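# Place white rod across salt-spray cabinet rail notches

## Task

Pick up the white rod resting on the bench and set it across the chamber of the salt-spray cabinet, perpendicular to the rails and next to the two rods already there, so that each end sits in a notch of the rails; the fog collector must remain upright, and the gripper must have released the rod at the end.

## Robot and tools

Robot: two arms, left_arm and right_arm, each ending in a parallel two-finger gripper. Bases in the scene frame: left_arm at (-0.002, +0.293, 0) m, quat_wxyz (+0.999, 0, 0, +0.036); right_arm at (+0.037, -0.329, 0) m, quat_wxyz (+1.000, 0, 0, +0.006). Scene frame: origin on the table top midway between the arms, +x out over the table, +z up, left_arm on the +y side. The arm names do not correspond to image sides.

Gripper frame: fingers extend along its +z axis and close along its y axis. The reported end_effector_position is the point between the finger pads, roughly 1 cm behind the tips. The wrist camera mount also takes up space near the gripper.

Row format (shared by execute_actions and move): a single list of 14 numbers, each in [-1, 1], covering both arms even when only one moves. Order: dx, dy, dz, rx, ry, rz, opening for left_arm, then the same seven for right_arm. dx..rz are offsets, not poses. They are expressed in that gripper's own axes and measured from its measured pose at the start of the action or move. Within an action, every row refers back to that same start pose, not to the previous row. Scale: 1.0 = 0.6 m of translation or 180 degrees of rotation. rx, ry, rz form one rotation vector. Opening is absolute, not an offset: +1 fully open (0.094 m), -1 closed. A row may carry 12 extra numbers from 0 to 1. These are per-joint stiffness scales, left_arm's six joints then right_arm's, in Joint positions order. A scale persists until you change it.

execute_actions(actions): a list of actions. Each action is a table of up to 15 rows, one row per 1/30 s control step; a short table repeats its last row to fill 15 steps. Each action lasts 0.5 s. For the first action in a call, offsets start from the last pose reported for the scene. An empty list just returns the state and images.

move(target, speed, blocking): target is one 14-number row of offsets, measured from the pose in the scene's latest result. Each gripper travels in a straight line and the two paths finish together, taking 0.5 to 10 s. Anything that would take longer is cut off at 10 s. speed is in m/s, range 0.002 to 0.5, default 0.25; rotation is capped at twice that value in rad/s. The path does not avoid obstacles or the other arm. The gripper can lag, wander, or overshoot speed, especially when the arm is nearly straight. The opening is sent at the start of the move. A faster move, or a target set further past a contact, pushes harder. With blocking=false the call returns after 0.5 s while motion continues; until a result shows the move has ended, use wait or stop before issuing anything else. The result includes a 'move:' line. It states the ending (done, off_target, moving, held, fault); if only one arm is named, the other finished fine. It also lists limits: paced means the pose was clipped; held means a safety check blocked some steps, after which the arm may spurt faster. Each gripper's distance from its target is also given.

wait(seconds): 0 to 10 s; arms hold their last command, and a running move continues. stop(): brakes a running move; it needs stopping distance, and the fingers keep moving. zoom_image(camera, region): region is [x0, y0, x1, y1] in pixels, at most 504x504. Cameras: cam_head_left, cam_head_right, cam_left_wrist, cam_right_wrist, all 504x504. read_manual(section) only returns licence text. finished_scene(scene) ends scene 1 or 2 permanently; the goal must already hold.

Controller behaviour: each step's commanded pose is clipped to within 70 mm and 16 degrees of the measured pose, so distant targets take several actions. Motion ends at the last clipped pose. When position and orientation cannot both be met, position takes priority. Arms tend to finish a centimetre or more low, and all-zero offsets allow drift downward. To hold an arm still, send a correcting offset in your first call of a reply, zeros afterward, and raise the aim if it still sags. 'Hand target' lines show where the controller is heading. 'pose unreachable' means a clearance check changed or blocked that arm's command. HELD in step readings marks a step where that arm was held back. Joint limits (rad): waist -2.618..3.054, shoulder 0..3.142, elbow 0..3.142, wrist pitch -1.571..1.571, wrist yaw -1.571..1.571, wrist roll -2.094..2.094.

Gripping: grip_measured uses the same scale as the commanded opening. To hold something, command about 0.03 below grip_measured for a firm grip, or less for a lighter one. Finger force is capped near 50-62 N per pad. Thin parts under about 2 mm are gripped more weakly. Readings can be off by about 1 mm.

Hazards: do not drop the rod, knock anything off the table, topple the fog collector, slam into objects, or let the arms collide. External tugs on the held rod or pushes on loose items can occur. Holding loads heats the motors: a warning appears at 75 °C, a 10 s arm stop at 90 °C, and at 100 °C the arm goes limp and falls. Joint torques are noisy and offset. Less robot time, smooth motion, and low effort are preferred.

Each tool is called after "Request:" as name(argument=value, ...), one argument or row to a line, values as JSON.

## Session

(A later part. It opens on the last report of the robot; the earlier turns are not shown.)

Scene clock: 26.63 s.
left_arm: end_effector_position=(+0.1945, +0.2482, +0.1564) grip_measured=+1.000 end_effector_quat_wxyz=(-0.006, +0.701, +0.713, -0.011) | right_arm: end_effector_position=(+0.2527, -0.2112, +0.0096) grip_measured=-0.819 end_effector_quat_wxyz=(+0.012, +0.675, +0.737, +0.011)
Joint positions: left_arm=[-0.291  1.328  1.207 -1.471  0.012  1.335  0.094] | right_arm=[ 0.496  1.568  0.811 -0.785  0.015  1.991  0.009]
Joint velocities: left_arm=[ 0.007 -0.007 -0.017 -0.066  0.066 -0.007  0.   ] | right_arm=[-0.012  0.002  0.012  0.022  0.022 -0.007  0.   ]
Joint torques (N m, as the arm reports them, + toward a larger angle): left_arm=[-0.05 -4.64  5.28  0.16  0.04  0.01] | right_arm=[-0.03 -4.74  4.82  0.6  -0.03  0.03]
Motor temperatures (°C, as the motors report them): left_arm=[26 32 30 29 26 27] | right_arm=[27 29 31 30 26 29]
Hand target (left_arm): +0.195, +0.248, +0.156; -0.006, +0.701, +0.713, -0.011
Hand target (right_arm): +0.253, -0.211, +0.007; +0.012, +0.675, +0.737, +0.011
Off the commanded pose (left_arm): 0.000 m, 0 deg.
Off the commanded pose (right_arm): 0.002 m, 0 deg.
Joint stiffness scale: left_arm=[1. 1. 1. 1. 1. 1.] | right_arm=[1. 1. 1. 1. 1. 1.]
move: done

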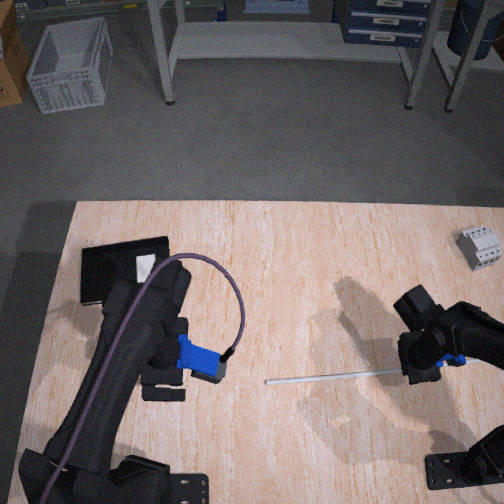

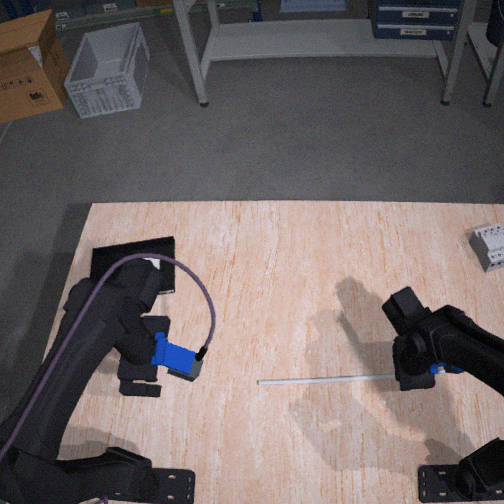

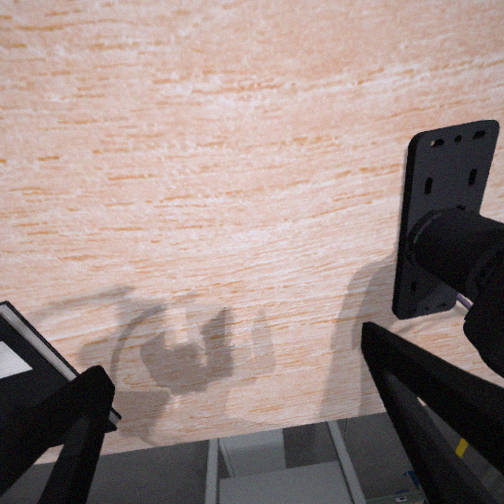

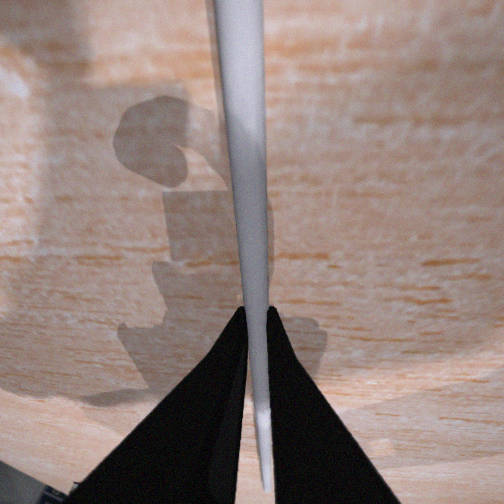

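Request:
move(
  target=[0,0,0,0,0,0,1, 0,0,-0.06,0,0,0,-0.85],
  speed=0.08,
)

Request:
move(
  target=[0,0,0,0,0,0,1, -0.05,0.09,-0.36,-0.139,0,0,-0.85],
  speed=0.15,
)

Scene clock: 32.03 s.
left_arm: end_effector_position=(+0.1945, +0.2482, +0.1564) grip_measured=+1.000 end_effector_quat_wxyz=(-0.006, +0.701, +0.713, -0.011) | right_arm: end_effector_position=(+0.2514, -0.2120, +0.0371) grip_measured=-0.819 end_effector_quat_wxyz=(+0.011, +0.675, +0.737, +0.009)
Joint positions: left_arm=[-0.291  1.328  1.207 -1.471  0.012  1.335  0.094] | right_arm=[ 0.496  1.517  0.883 -0.914  0.015  1.991  0.009]
Joint velocities: left_arm=[ 0.012  0.007  0.002  0.007  0.081 -0.022  0.   ] | right_arm=[-0.012 -0.022 -0.007 -0.066 -0.007  0.007  0.001]
Joint torques (N m, as the arm reports them, + toward a larger angle): left_arm=[-0.05 -4.64  5.27  0.17  0.04  0.01] | right_arm=[ 0.1  -6.33  7.11  0.27 -0.02  0.03]
Motor temperatures (°C, as the motors report them): left_arm=[26 31 31 29 26 27] | right_arm=[27 29 31 30 26 29]
Hand target (left_arm): +0.195, +0.248, +0.156; -0.006, +0.701, +0.713, -0.011
Hand target (right_arm): +0.251, -0.212, +0.045; +0.012, +0.675, +0.737, +0.012
Off the commanded pose (left_arm): 0.000 m, 0 deg.
Off the commanded pose (right_arm): 0.009 m, 0 deg.
Joint stiffness scale: left_arm=[1. 1. 1. 1. 1. 1.] | right_arm=[1. 1. 1. 1. 1. 1.]
move: done

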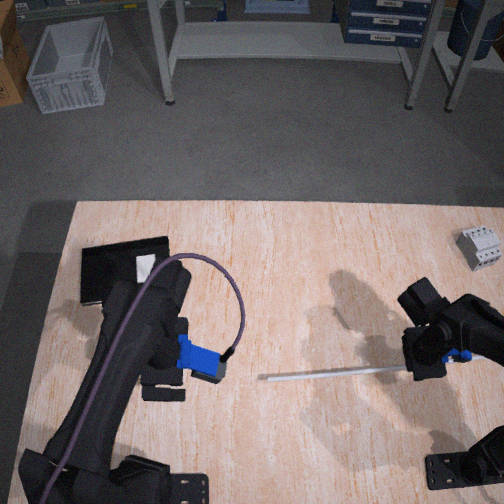

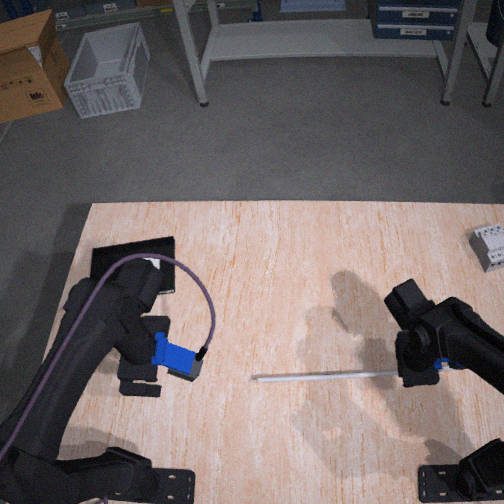

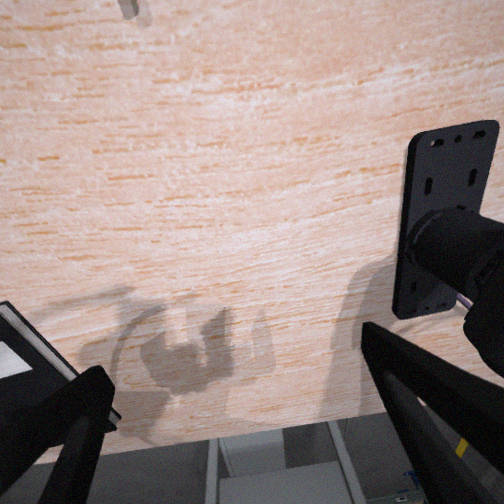

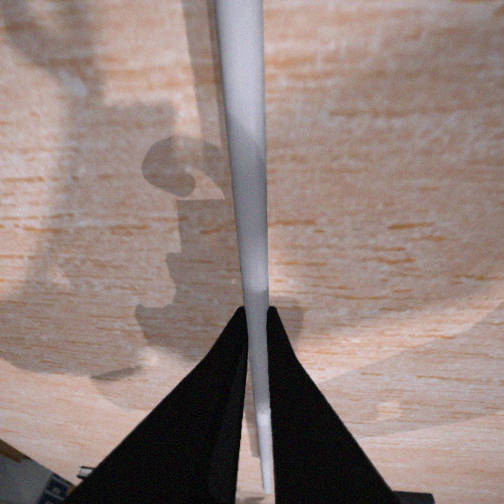

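Scene clock: 34.10 s.
left_arm: end_effector_position=(+0.1945, +0.2482, +0.1564) grip_measured=+1.000 end_effector_quat_wxyz=(-0.006, +0.701, +0.713, -0.011) | right_arm: end_effector_position=(+0.3032, -0.2333, +0.2446) grip_measured=-0.819 end_effector_quat_wxyz=(+0.145, +0.659, +0.719, +0.167)
Joint positions: left_arm=[-0.291  1.328  1.207 -1.471  0.012  1.335  0.094] | right_arm=[ 0.415  1.292  1.446 -1.3    0.133  1.881  0.009]
Joint velocities: left_arm=[-0.012  0.007  0.002 -0.051  0.095  0.051  0.   ] | right_arm=[ 0.007  0.002 -0.007 -0.007 -0.007  0.007 -0.   ]
Joint torques (N m, as the arm reports them, + toward a larger angle): left_arm=[-0.06 -4.65  5.27  0.17  0.04  0.01] | right_arm=[-0.73 -4.44  7.61  1.    0.2  -0.04]
Motor temperatures (°C, as the motors report them): left_arm=[26 31 31 29 26 27] | right_arm=[27 29 31 30 26 29]
Hand target (left_arm): +0.195, +0.248, +0.156; -0.006, +0.701, +0.713, -0.011
Hand target (right_arm): +0.301, -0.240, +0.253; +0.155, +0.659, +0.717, +0.168
Off the commanded pose (left_arm): 0.000 m, 0 deg.
Off the commanded pose (right_arm): 0.011 m, 1 deg.
Joint stiffness scale: left_arm=[1. 1. 1. 1. 1. 1.] | right_arm=[1. 1. 1. 1. 1. 1.]
move: off_target (right_arm)

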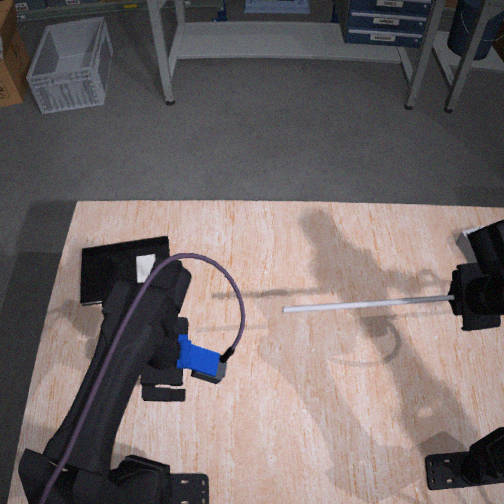

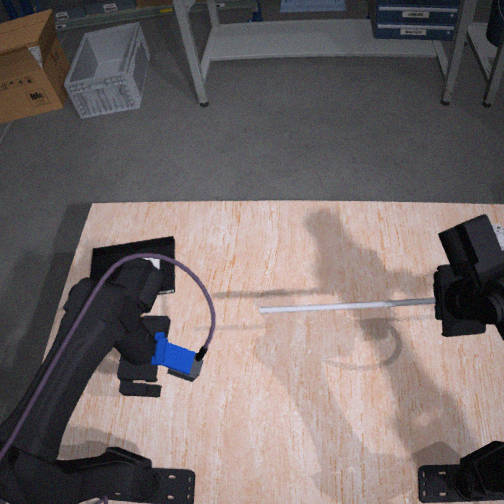

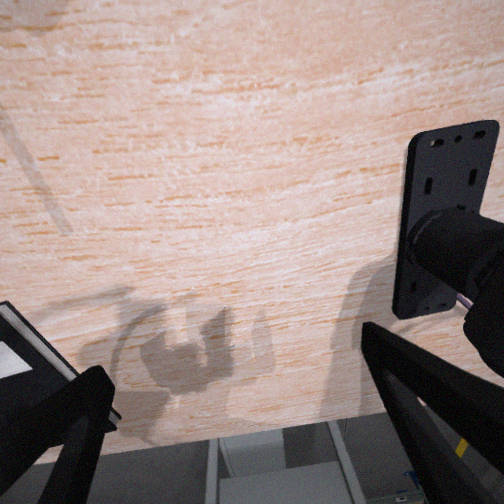

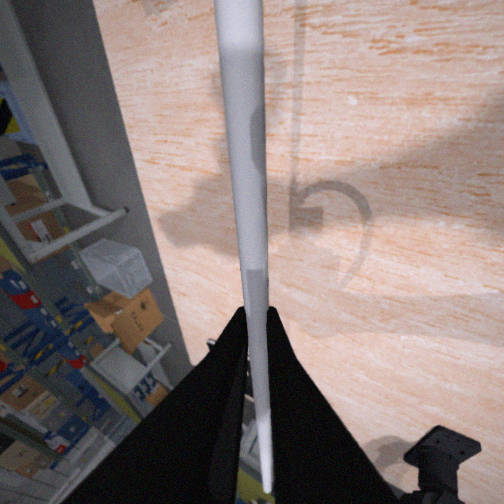

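Request:
move(
  target=[0,0,0,0,0,0,1, -0.515,-0.063,-0.101,-0.003,-0.115,0.241,-0.85],
  speed=0.15,
)

Scene clock: 38.00 s.
left_arm: end_effector_position=(+0.1945, +0.2482, +0.1564) grip_measured=+1.000 end_effector_quat_wxyz=(-0.006, +0.701, +0.713, -0.011) | right_arm: end_effector_position=(+0.2719, -0.5468, +0.2673) grip_measured=-0.819 end_effector_quat_wxyz=(+0.185, +0.898, +0.386, +0.097)
Joint positions: left_arm=[-0.291  1.328  1.207 -1.471  0.012  1.335  0.094] | right_arm=[-0.783  1.47   1.694 -1.376 -0.036  1.567  0.009]
Joint velocities: left_arm=[-0.002  0.002 -0.012  0.081 -0.022  0.037  0.   ] | right_arm=[ 0.002 -0.002  0.007 -0.051 -0.007 -0.037  0.   ]
Joint torques (N m, as the arm reports them, + toward a larger angle): left_arm=[-0.05 -4.65  5.29  0.17  0.04  0.  ] | right_arm=[-0.55 -4.42  7.77  0.99 -0.09 -0.04]
Motor temperatures (°C, as the motors report them): left_arm=[26 31 31 29 26 27] | right_arm=[27 29 32 30 26 29]
Hand target (left_arm): +0.195, +0.248, +0.156; -0.006, +0.701, +0.713, -0.011
Hand target (right_arm): +0.270, -0.547, +0.272; +0.185, +0.898, +0.387, +0.097
Off the commanded pose (left_arm): 0.000 m, 0 deg.
Off the commanded pose (right_arm): 0.012 m, 2 deg.
Joint stiffness scale: left_arm=[1. 1. 1. 1. 1. 1.] | right_arm=[1. 1. 1. 1. 1. 1.]
move: off_target (right_arm)

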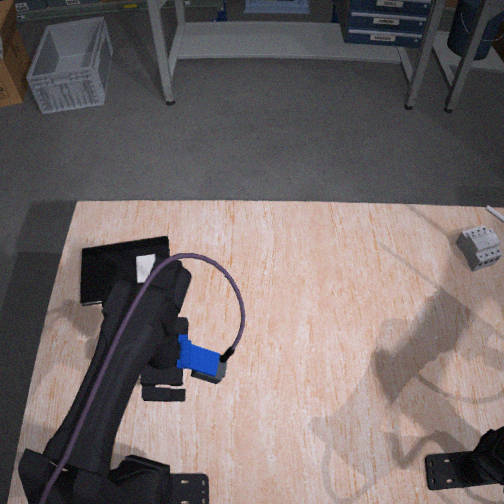

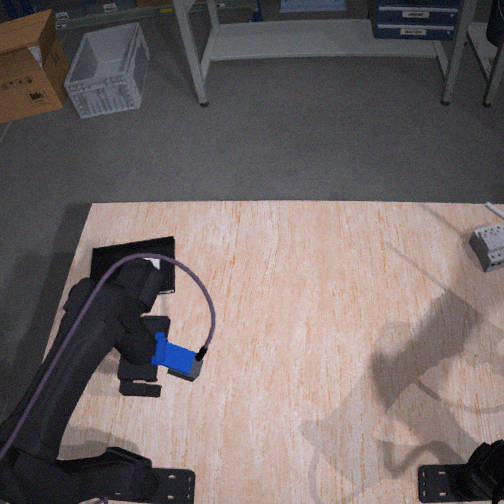

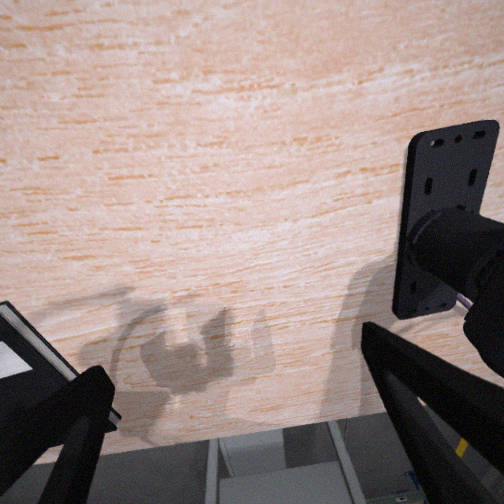

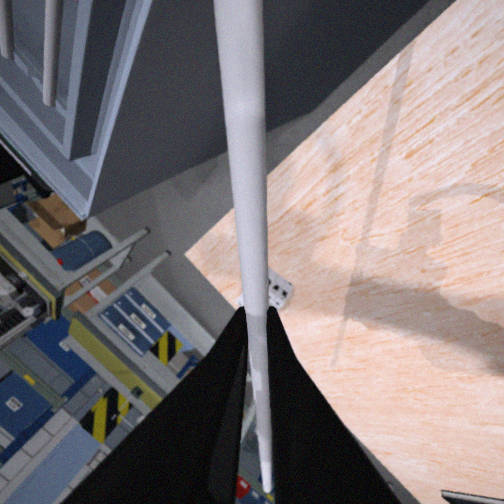

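Request:
move(
  target=[-0.667,0.092,-0.44,0,-0.556,0,1, -0.439,-0.025,-0.063,-0.035,-0.127,0.228,-0.85],
  speed=0.2,
)

Scene clock: 44.63 s.
left_arm: end_effector_position=(+0.2681, -0.1438, +0.4084) grip_measured=+1.000 end_effector_quat_wxyz=(+0.539, +0.455, +0.469, -0.530) | right_arm: end_effector_position=(+0.0739, -0.7120, +0.2753) grip_measured=-0.819 end_effector_quat_wxyz=(+0.235, +0.972, +0.003, +0.011)
Joint positions: left_arm=[-0.851  1.69   1.401  0.49   0.76  -0.146  0.094] | right_arm=[-1.479  1.672  1.906 -1.331  0.024  1.662  0.008]
Joint velocities: left_arm=[ 0.007 -0.002 -0.027 -0.007 -0.022  0.007  0.   ] | right_arm=[-0.002 -0.007 -0.002 -0.007  0.007 -0.051 -0.   ]
Joint torques (N m, as the arm reports them, + toward a larger angle): left_arm=[-0.81 -9.68  8.16  1.66 -0.16 -0.07] | right_arm=[-0.57 -6.37  7.77  1.39  0.12  0.05]
Motor temperatures (°C, as the motors report them): left_arm=[26 31 31 30 26 27] | right_arm=[27 29 32 31 26 29]
Hand target (left_arm): +0.268, -0.147, +0.417; +0.546, +0.451, +0.462, -0.533
Hand target (right_arm): +0.070, -0.719, +0.283; +0.252, +0.968, -0.002, +0.006
Off the commanded pose (left_arm): 0.015 m, 2 deg.
Off the commanded pose (right_arm): 0.015 m, 3 deg.
Joint stiffness scale: left_arm=[1. 1. 1. 1. 1. 1.] | right_arm=[1. 1. 1. 1. 1. 1.]
move: off_target (left_arm, right_arm)

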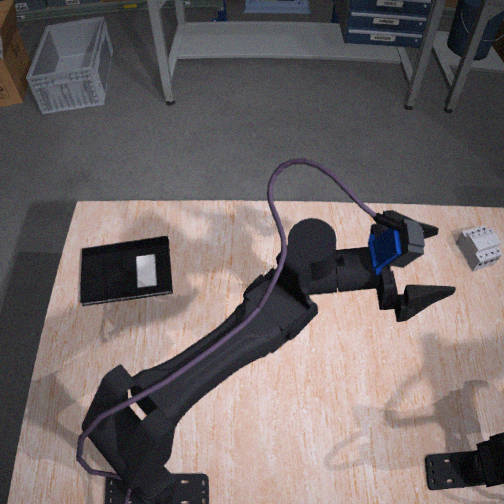

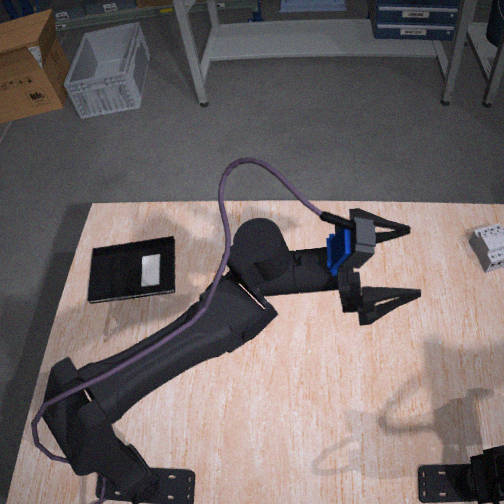

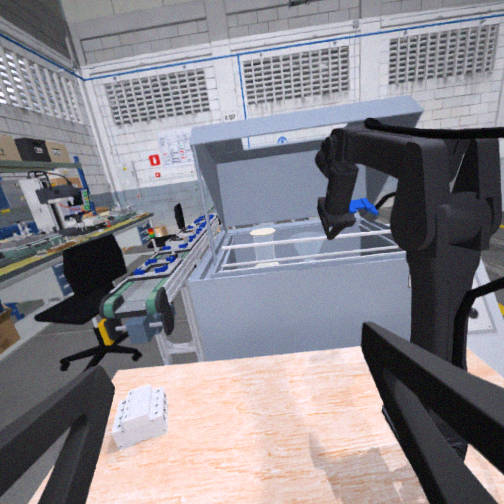

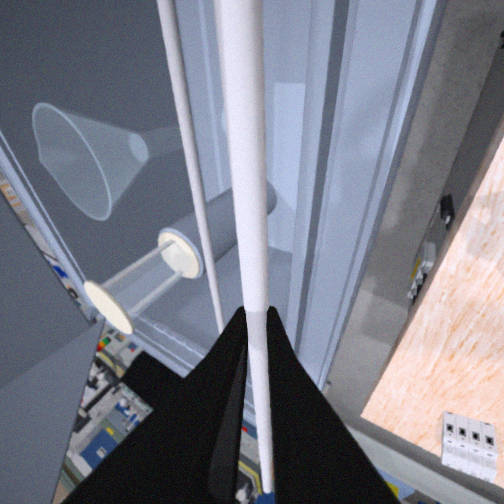

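Request:
zoom_image(
  camera="cam_left_wrist",
  region=[170, 90, 430, 300],
)

Request:
zoom_image(
  camera="cam_right_wrist",
  region=[80, 220, 340, 420],
)

Region (170, 90, 430, 300) of cam_left_wrist's 504x504 image, scaled by 1.938, with more detail than that image has; it fills the top 407 rows of this view, and the rest is white.

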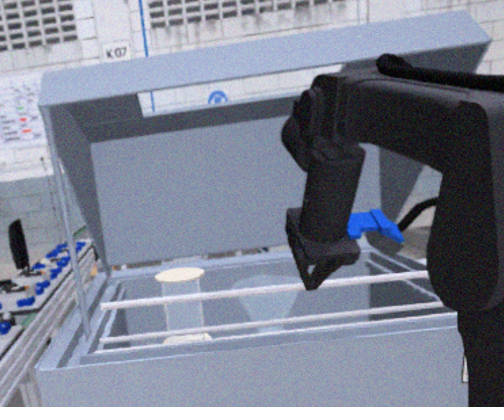

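Region (80, 220, 340, 420) of cam_right_wrist's 504x504 image, scaled by 1.938, with more detail than that image has; it fills the top 388 rows of this view, and the rest is white.

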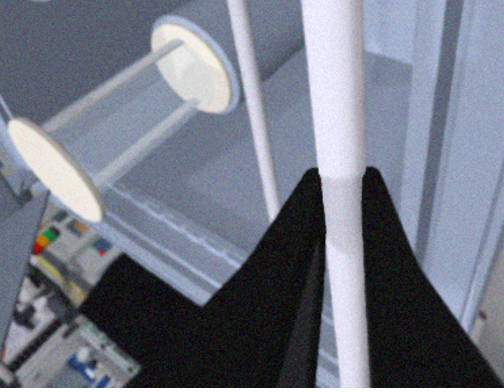

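Request:
move(
  target=[0,0.08,0.2,0,0.04,0,1, -0.003,0.137,0.164,-0.015,-0.007,0,-0.85],
  speed=0.1,
)

Scene clock: 48.43 s.
left_arm: end_effector_position=(+0.3221, -0.2567, +0.4315) grip_measured=+1.000 end_effector_quat_wxyz=(+0.514, +0.485, +0.496, -0.505) | right_arm: end_effector_position=(+0.0809, -0.8235, +0.2154) grip_measured=-0.819 end_effector_quat_wxyz=(+0.237, +0.971, +0.002, +0.008)
Joint positions: left_arm=[-0.934  2.265  2.432 -0.119  0.689 -0.034  0.094] | right_arm=[-1.487  2.059  2.159 -1.192  0.029  1.656  0.008]
Joint velocities: left_arm=[-0.007 -0.002  0.012 -0.125  0.037  0.022  0.   ] | right_arm=[ 0.012 -0.017  0.012 -0.037 -0.037 -0.037  0.   ]
Joint torques (N m, as the arm reports them, + toward a larger angle): left_arm=[ -0.68 -14.5    7.93   1.45  -0.05   0.06] | right_arm=[ -0.7  -10.77   8.15   1.36   0.12  -0.05]
Motor temperatures (°C, as the motors report them): left_arm=[26 32 32 31 26 27] | right_arm=[27 30 32 31 26 29]
Hand target (left_arm): +0.321, -0.261, +0.427; +0.509, +0.487, +0.501, -0.502
Hand target (right_arm): +0.076, -0.830, +0.226; +0.257, +0.966, +0.000, +0.001
Off the commanded pose (left_arm): 0.008 m, 1 deg.
Off the commanded pose (right_arm): 0.013 m, 2 deg.
Joint stiffness scale: left_arm=[1. 1. 1. 1. 1. 1.] | right_arm=[1. 1. 1. 1. 1. 1.]
move: off_target (right_arm)

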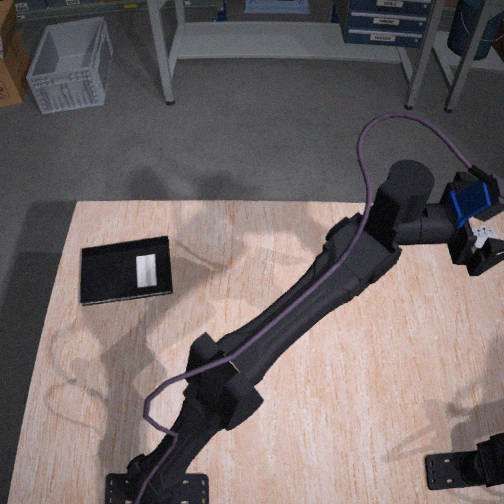

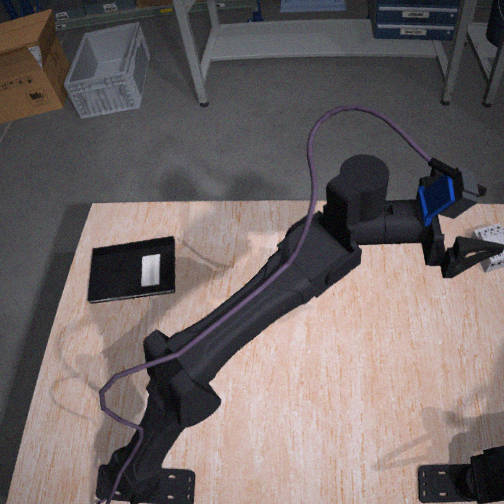

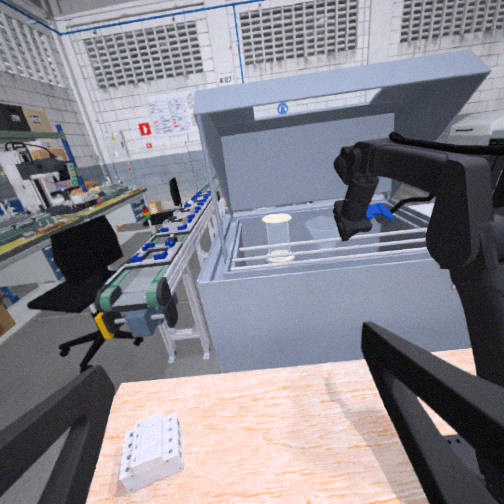

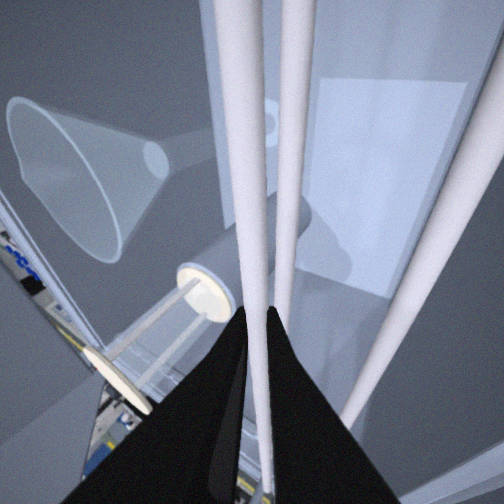

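Request:
zoom_image(
  camera="cam_left_wrist",
  region=[195, 200, 315, 290],
)

Request:
zoom_image(
  camera="cam_right_wrist",
  region=[80, 300, 280, 500],
)

Region (195, 200, 315, 290) of cam_left_wrist's 504x504 image, scaled by 4.200, with more detail than that image has; it fills the top 378 rows of this view, and the rest is white.

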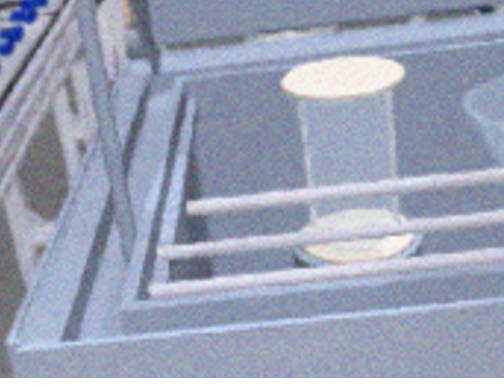

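Region (80, 300, 280, 500) of cam_right_wrist's 504x504 image, scaled by 2.520, with more detail than that image has.

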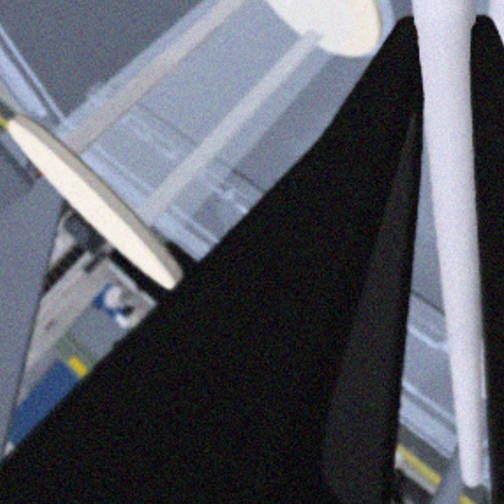

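Request:
move(
  target=[0,0,0,0,0,0,1, 0.05,0.06,0.012,-0.013,-0.006,0,-0.85],
  speed=0.05,
)

Request:
zoom_image(
  camera="cam_left_wrist",
  region=[195, 200, 315, 290],
)

Scene clock: 52.50 s.
left_arm: end_effector_position=(+0.3220, -0.2567, +0.4301) grip_measured=+1.000 end_effector_quat_wxyz=(+0.511, +0.486, +0.499, -0.504) | right_arm: end_effector_position=(+0.1115, -0.8602, +0.2239) grip_measured=-0.819 end_effector_quat_wxyz=(+0.259, +0.966, +0.000, +0.004)
Joint positions: left_arm=[-0.934  2.265  2.433 -0.128  0.689 -0.032  0.094] | right_arm=[-1.422  2.27   2.52  -1.3    0.072  1.712  0.008]
Joint velocities: left_arm=[-0.022 -0.012 -0.002 -0.022 -0.051 -0.051  0.   ] | right_arm=[-0.002  0.002  0.017 -0.081 -0.095  0.051 -0.001]
Joint torques (N m, as the arm reports them, + toward a larger angle): left_arm=[ -0.05 -16.18   6.08   1.78   0.03  -0.01] | right_arm=[  0.41 -11.65   7.81   1.18   0.13   0.04]
Motor temperatures (°C, as the motors report them): left_arm=[26 34 32 31 26 27] | right_arm=[27 31 33 31 26 29]
Hand target (left_arm): +0.322, -0.257, +0.432; +0.514, +0.485, +0.496, -0.505
Hand target (right_arm): +0.111, -0.858, +0.227; +0.259, +0.966, -0.000, -0.002
Off the commanded pose (left_arm): 0.001 m, 0 deg.
Off the commanded pose (right_arm): 0.003 m, 1 deg.
Joint stiffness scale: left_arm=[1. 1. 1. 1. 1. 1.] | right_arm=[1. 1. 1. 1. 1. 1.]
move: done

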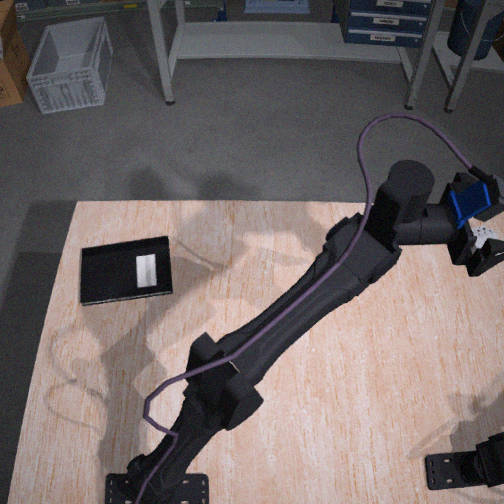

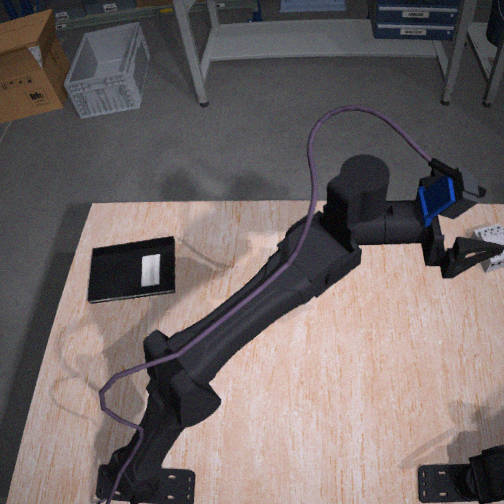

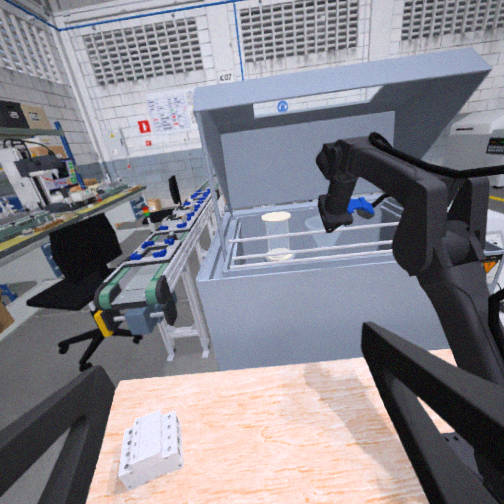

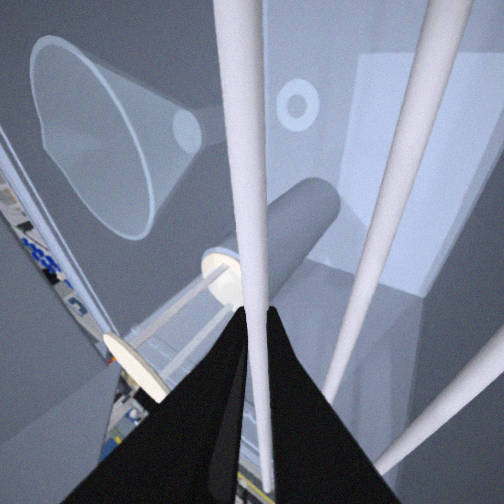

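Region (195, 200, 315, 290) of cam_left_wrist's 504x504 image, scaled by 4.200, with more detail than that image has; it fills the top 378 rows of this view, and the rest is white.

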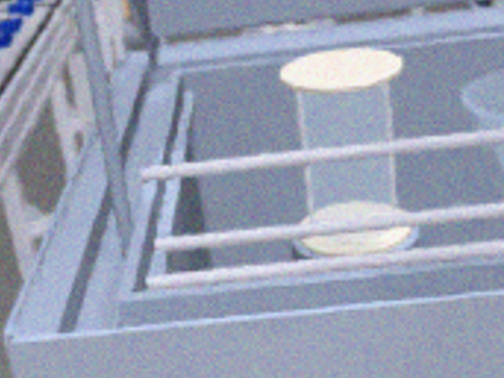

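Request:
zoom_image(
  camera="cam_right_wrist",
  region=[100, 290, 260, 420],
)

Request:
zoom_image(
  camera="cam_left_wrist",
  region=[215, 215, 275, 275],
)

Region (100, 290, 260, 420) of cam_right_wrist's 504x504 image, scaled by 3.150, with more detail than that image has; it fills the top 410 rows of this view, and the rest is white.

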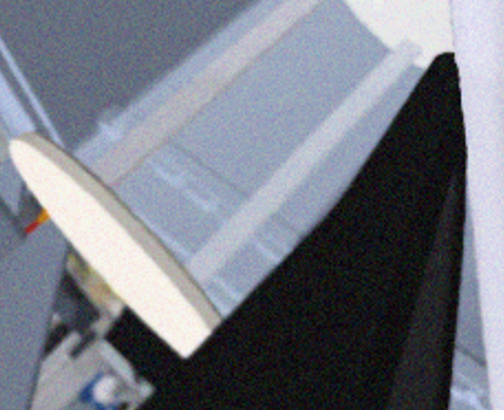

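Region (215, 215, 275, 275) of cam_left_wrist's 504x504 image, scaled by 8.400, with more detail than that image has.

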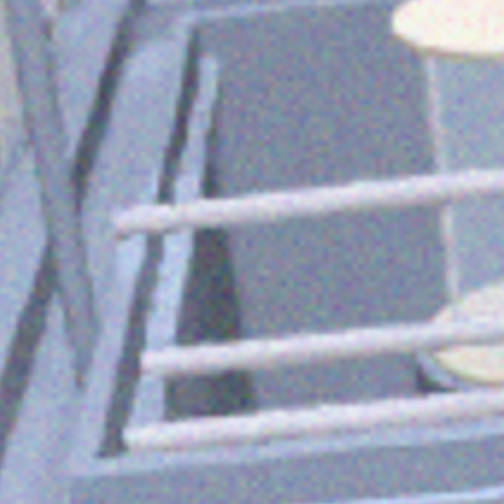

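Request:
move(
  target=[0,0,0,0,0,0,1, -0.01,-0.0325,0.03,0,-0.003,0,-0.85],
  speed=0.03,
)

Request:
zoom_image(
  camera="cam_left_wrist",
  region=[215, 215, 275, 275],
)

Scene clock: 56.33 s.
left_arm: end_effector_position=(+0.3220, -0.2567, +0.4301) grip_measured=+1.000 end_effector_quat_wxyz=(+0.511, +0.486, +0.499, -0.504) | right_arm: end_effector_position=(+0.1104, -0.8512, +0.1964) grip_measured=-0.819 end_effector_quat_wxyz=(+0.252, +0.968, +0.000, +0.004)
Joint positions: left_arm=[-0.934  2.265  2.433 -0.128  0.689 -0.032  0.094] | right_arm=[-1.422  2.156  2.217 -1.126  0.07   1.714  0.008]
Joint velocities: left_arm=[ 0.022 -0.012  0.002 -0.022 -0.066 -0.051  0.   ] | right_arm=[ 0.002 -0.002 -0.017  0.007 -0.007 -0.051 -0.001]
Joint torques (N m, as the arm reports them, + toward a larger angle): left_arm=[ -0.05 -16.18   6.13   1.69   0.03   0.  ] | right_arm=[ -0.59 -12.38   5.03   1.43   0.09  -0.04]
Motor temperatures (°C, as the motors report them): left_arm=[26 36 32 32 26 27] | right_arm=[27 32 33 31 26 29]
Hand target (left_arm): +0.322, -0.257, +0.430; +0.511, +0.486, +0.499, -0.504
Hand target (right_arm): +0.106, -0.853, +0.198; +0.259, +0.966, -0.001, -0.000
Off the commanded pose (left_arm): 0.000 m, 0 deg.
Off the commanded pose (right_arm): 0.005 m, 1 deg.
Joint stiffness scale: left_arm=[1. 1. 1. 1. 1. 1.] | right_arm=[1. 1. 1. 1. 1. 1.]
move: done

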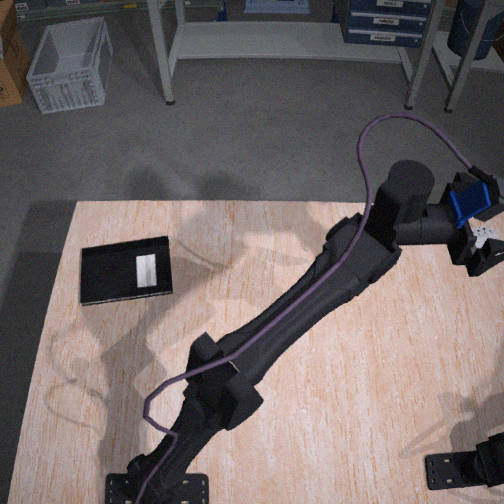

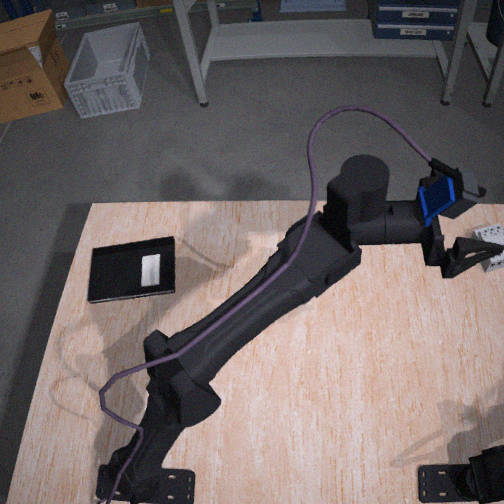

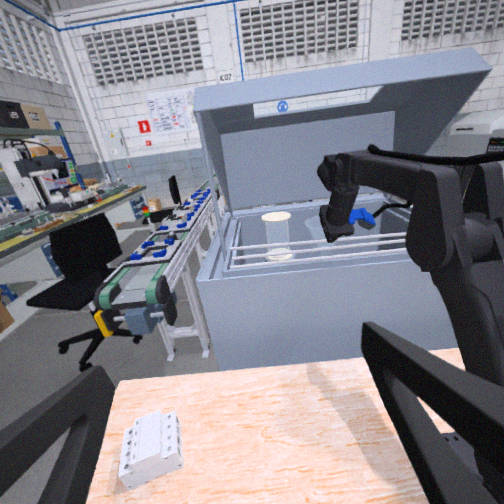

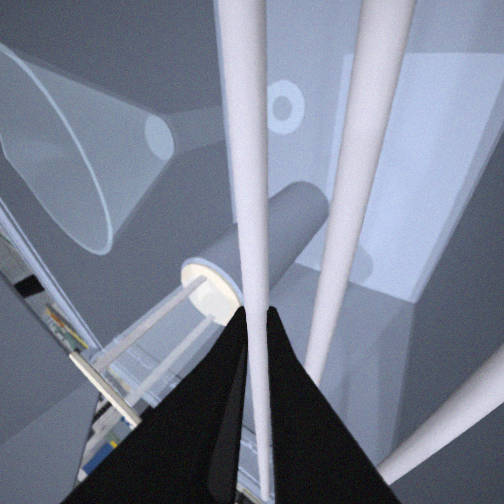

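Region (215, 215, 275, 275) of cam_left_wrist's 504x504 image, scaled by 8.400, with more detail than that image has.

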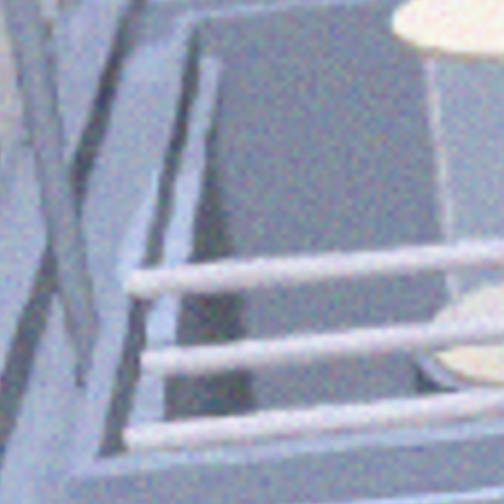

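Request:
move(
  target=[0,0,0,0,0,0,1, 0,0.01,-0.018,0,0,0,-0.85],
  speed=0.03,
)

Request:
move(
  target=[0,0,0,0,0,0,1, -0.022,0,0,0,0,0,-0.85],
  speed=0.03,
)

Request:
zoom_image(
  camera="cam_left_wrist",
  region=[215, 215, 275, 275],
)

Scene clock: 57.70 s.
left_arm: end_effector_position=(+0.3220, -0.2567, +0.4301) grip_measured=+1.000 end_effector_quat_wxyz=(+0.511, +0.486, +0.499, -0.504) | right_arm: end_effector_position=(+0.1109, -0.8516, +0.2070) grip_measured=-0.819 end_effector_quat_wxyz=(+0.255, +0.967, +0.000, +0.006)
Joint positions: left_arm=[-0.934  2.265  2.433 -0.128  0.689 -0.032  0.094] | right_arm=[-1.422  2.171  2.282 -1.171  0.068  1.714  0.008]
Joint velocities: left_arm=[-0.002  0.002  0.002  0.007  0.007  0.007  0.   ] | right_arm=[ 0.007  0.007 -0.002 -0.051 -0.007  0.066  0.   ]
Joint torques (N m, as the arm reports them, + toward a larger angle): left_arm=[ -0.04 -16.17   6.13   1.69   0.03   0.  ] | right_arm=[ -0.06 -11.02   8.23   1.12   0.01   0.  ]
Motor temperatures (°C, as the motors report them): left_arm=[26 36 32 33 26 27] | right_arm=[27 33 33 31 26 29]
Hand target (left_arm): +0.322, -0.257, +0.430; +0.511, +0.486, +0.499, -0.504
Hand target (right_arm): +0.110, -0.851, +0.209; +0.252, +0.968, +0.000, +0.004
Off the commanded pose (left_arm): 0.000 m, 0 deg.
Off the commanded pose (right_arm): 0.002 m, 0 deg.
Joint stiffness scale: left_arm=[1. 1. 1. 1. 1. 1.] | right_arm=[1. 1. 1. 1. 1. 1.]
move: done

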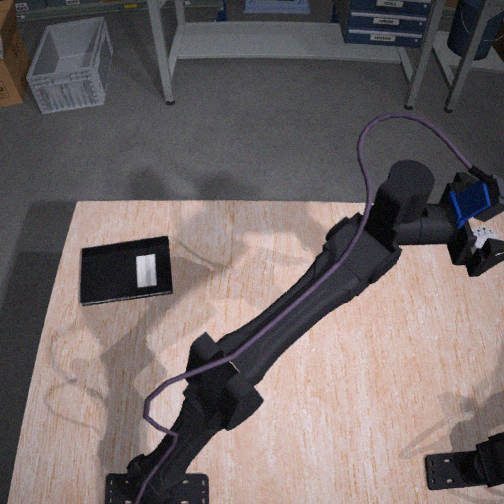

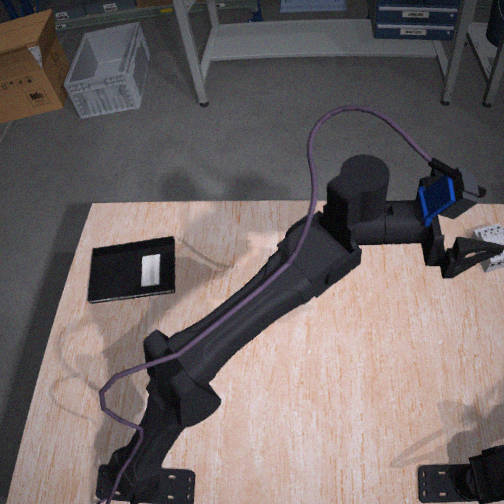

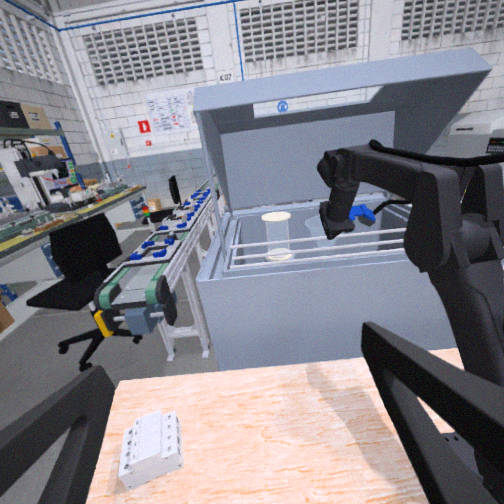

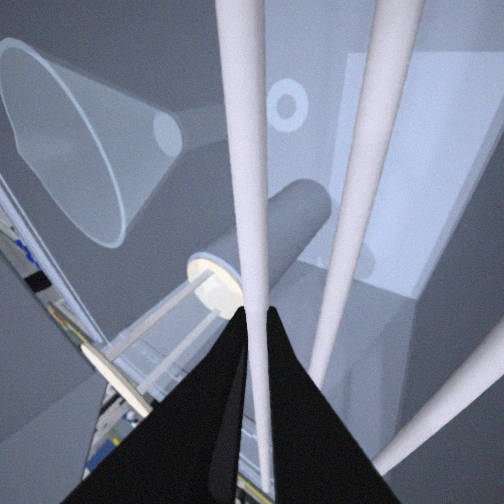

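Scene clock: 58.40 s.
left_arm: end_effector_position=(+0.3220, -0.2567, +0.4301) grip_measured=+1.000 end_effector_quat_wxyz=(+0.511, +0.486, +0.499, -0.504) | right_arm: end_effector_position=(+0.1054, -0.8508, +0.2022) grip_measured=-0.819 end_effector_quat_wxyz=(+0.247, +0.969, +0.002, +0.012)
Joint positions: left_arm=[-0.934  2.265  2.433 -0.128  0.689 -0.032  0.094] | right_arm=[-1.44   2.171  2.269 -1.17   0.044  1.698  0.008]
Joint velocities: left_arm=[-0.027 -0.002 -0.017 -0.037 -0.007 -0.081  0.   ] | right_arm=[-0.012  0.017 -0.017  0.007  0.022 -0.007  0.   ]
Joint torques (N m, as the arm reports them, + toward a larger angle): left_arm=[ -0.04 -16.18   6.13   1.69   0.03   0.01] | right_arm=[ -1.17 -12.52   5.62   1.35   0.07  -0.08]
Motor temperatures (°C, as the motors report them): left_arm=[26 37 32 33 26 27] | right_arm=[27 33 33 31 26 29]
Hand target (left_arm): +0.322, -0.257, +0.430; +0.511, +0.486, +0.499, -0.504
Hand target (right_arm): +0.098, -0.852, +0.207; +0.255, +0.967, -0.000, +0.006
Off the commanded pose (left_arm): 0.000 m, 0 deg.
Off the commanded pose (right_arm): 0.009 m, 1 deg.
Joint stiffness scale: left_arm=[1. 1. 1. 1. 1. 1.] | right_arm=[1. 1. 1. 1. 1. 1.]
move: done

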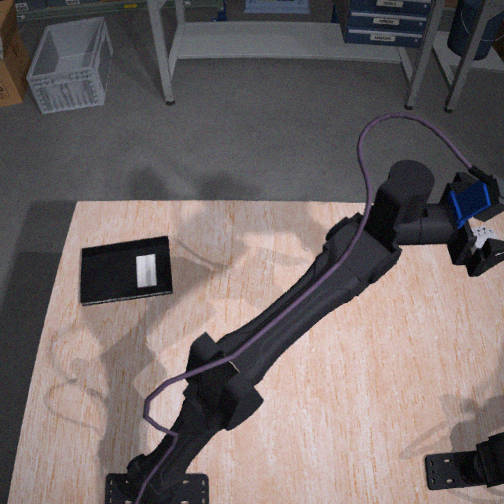

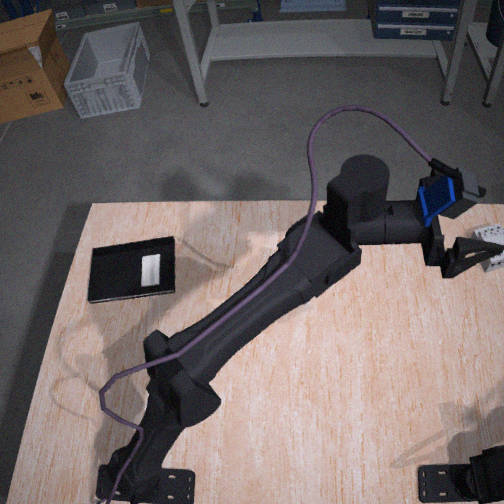

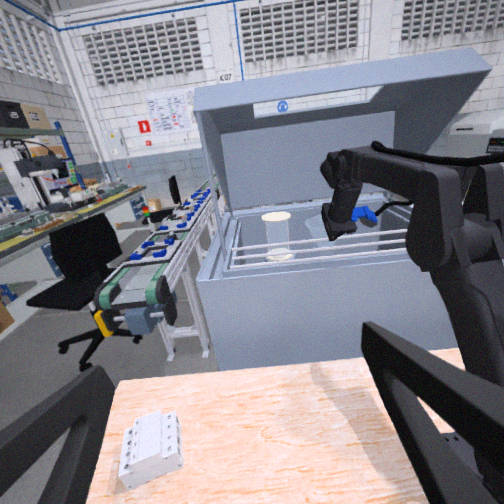

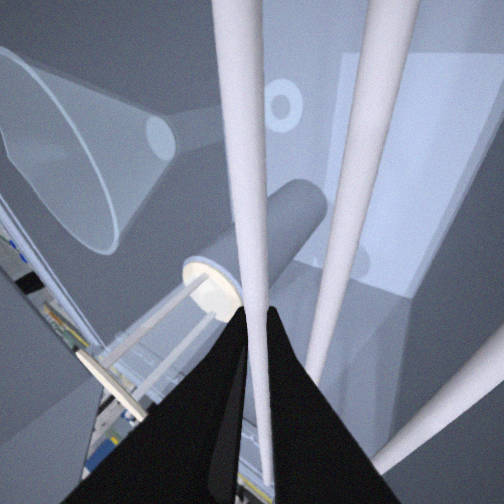

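Region (215, 215, 275, 275) of cam_left_wrist's 504x504 image, scaled by 8.400, with more detail than that image has.

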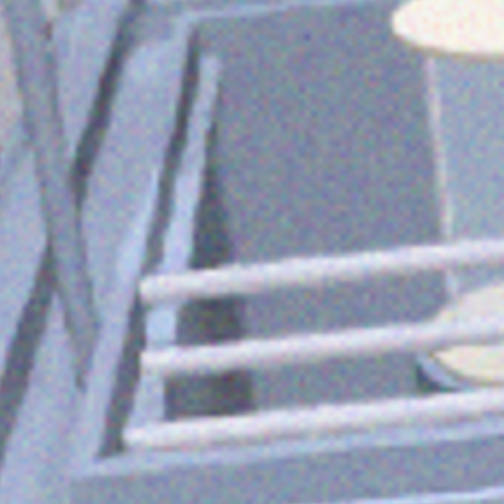

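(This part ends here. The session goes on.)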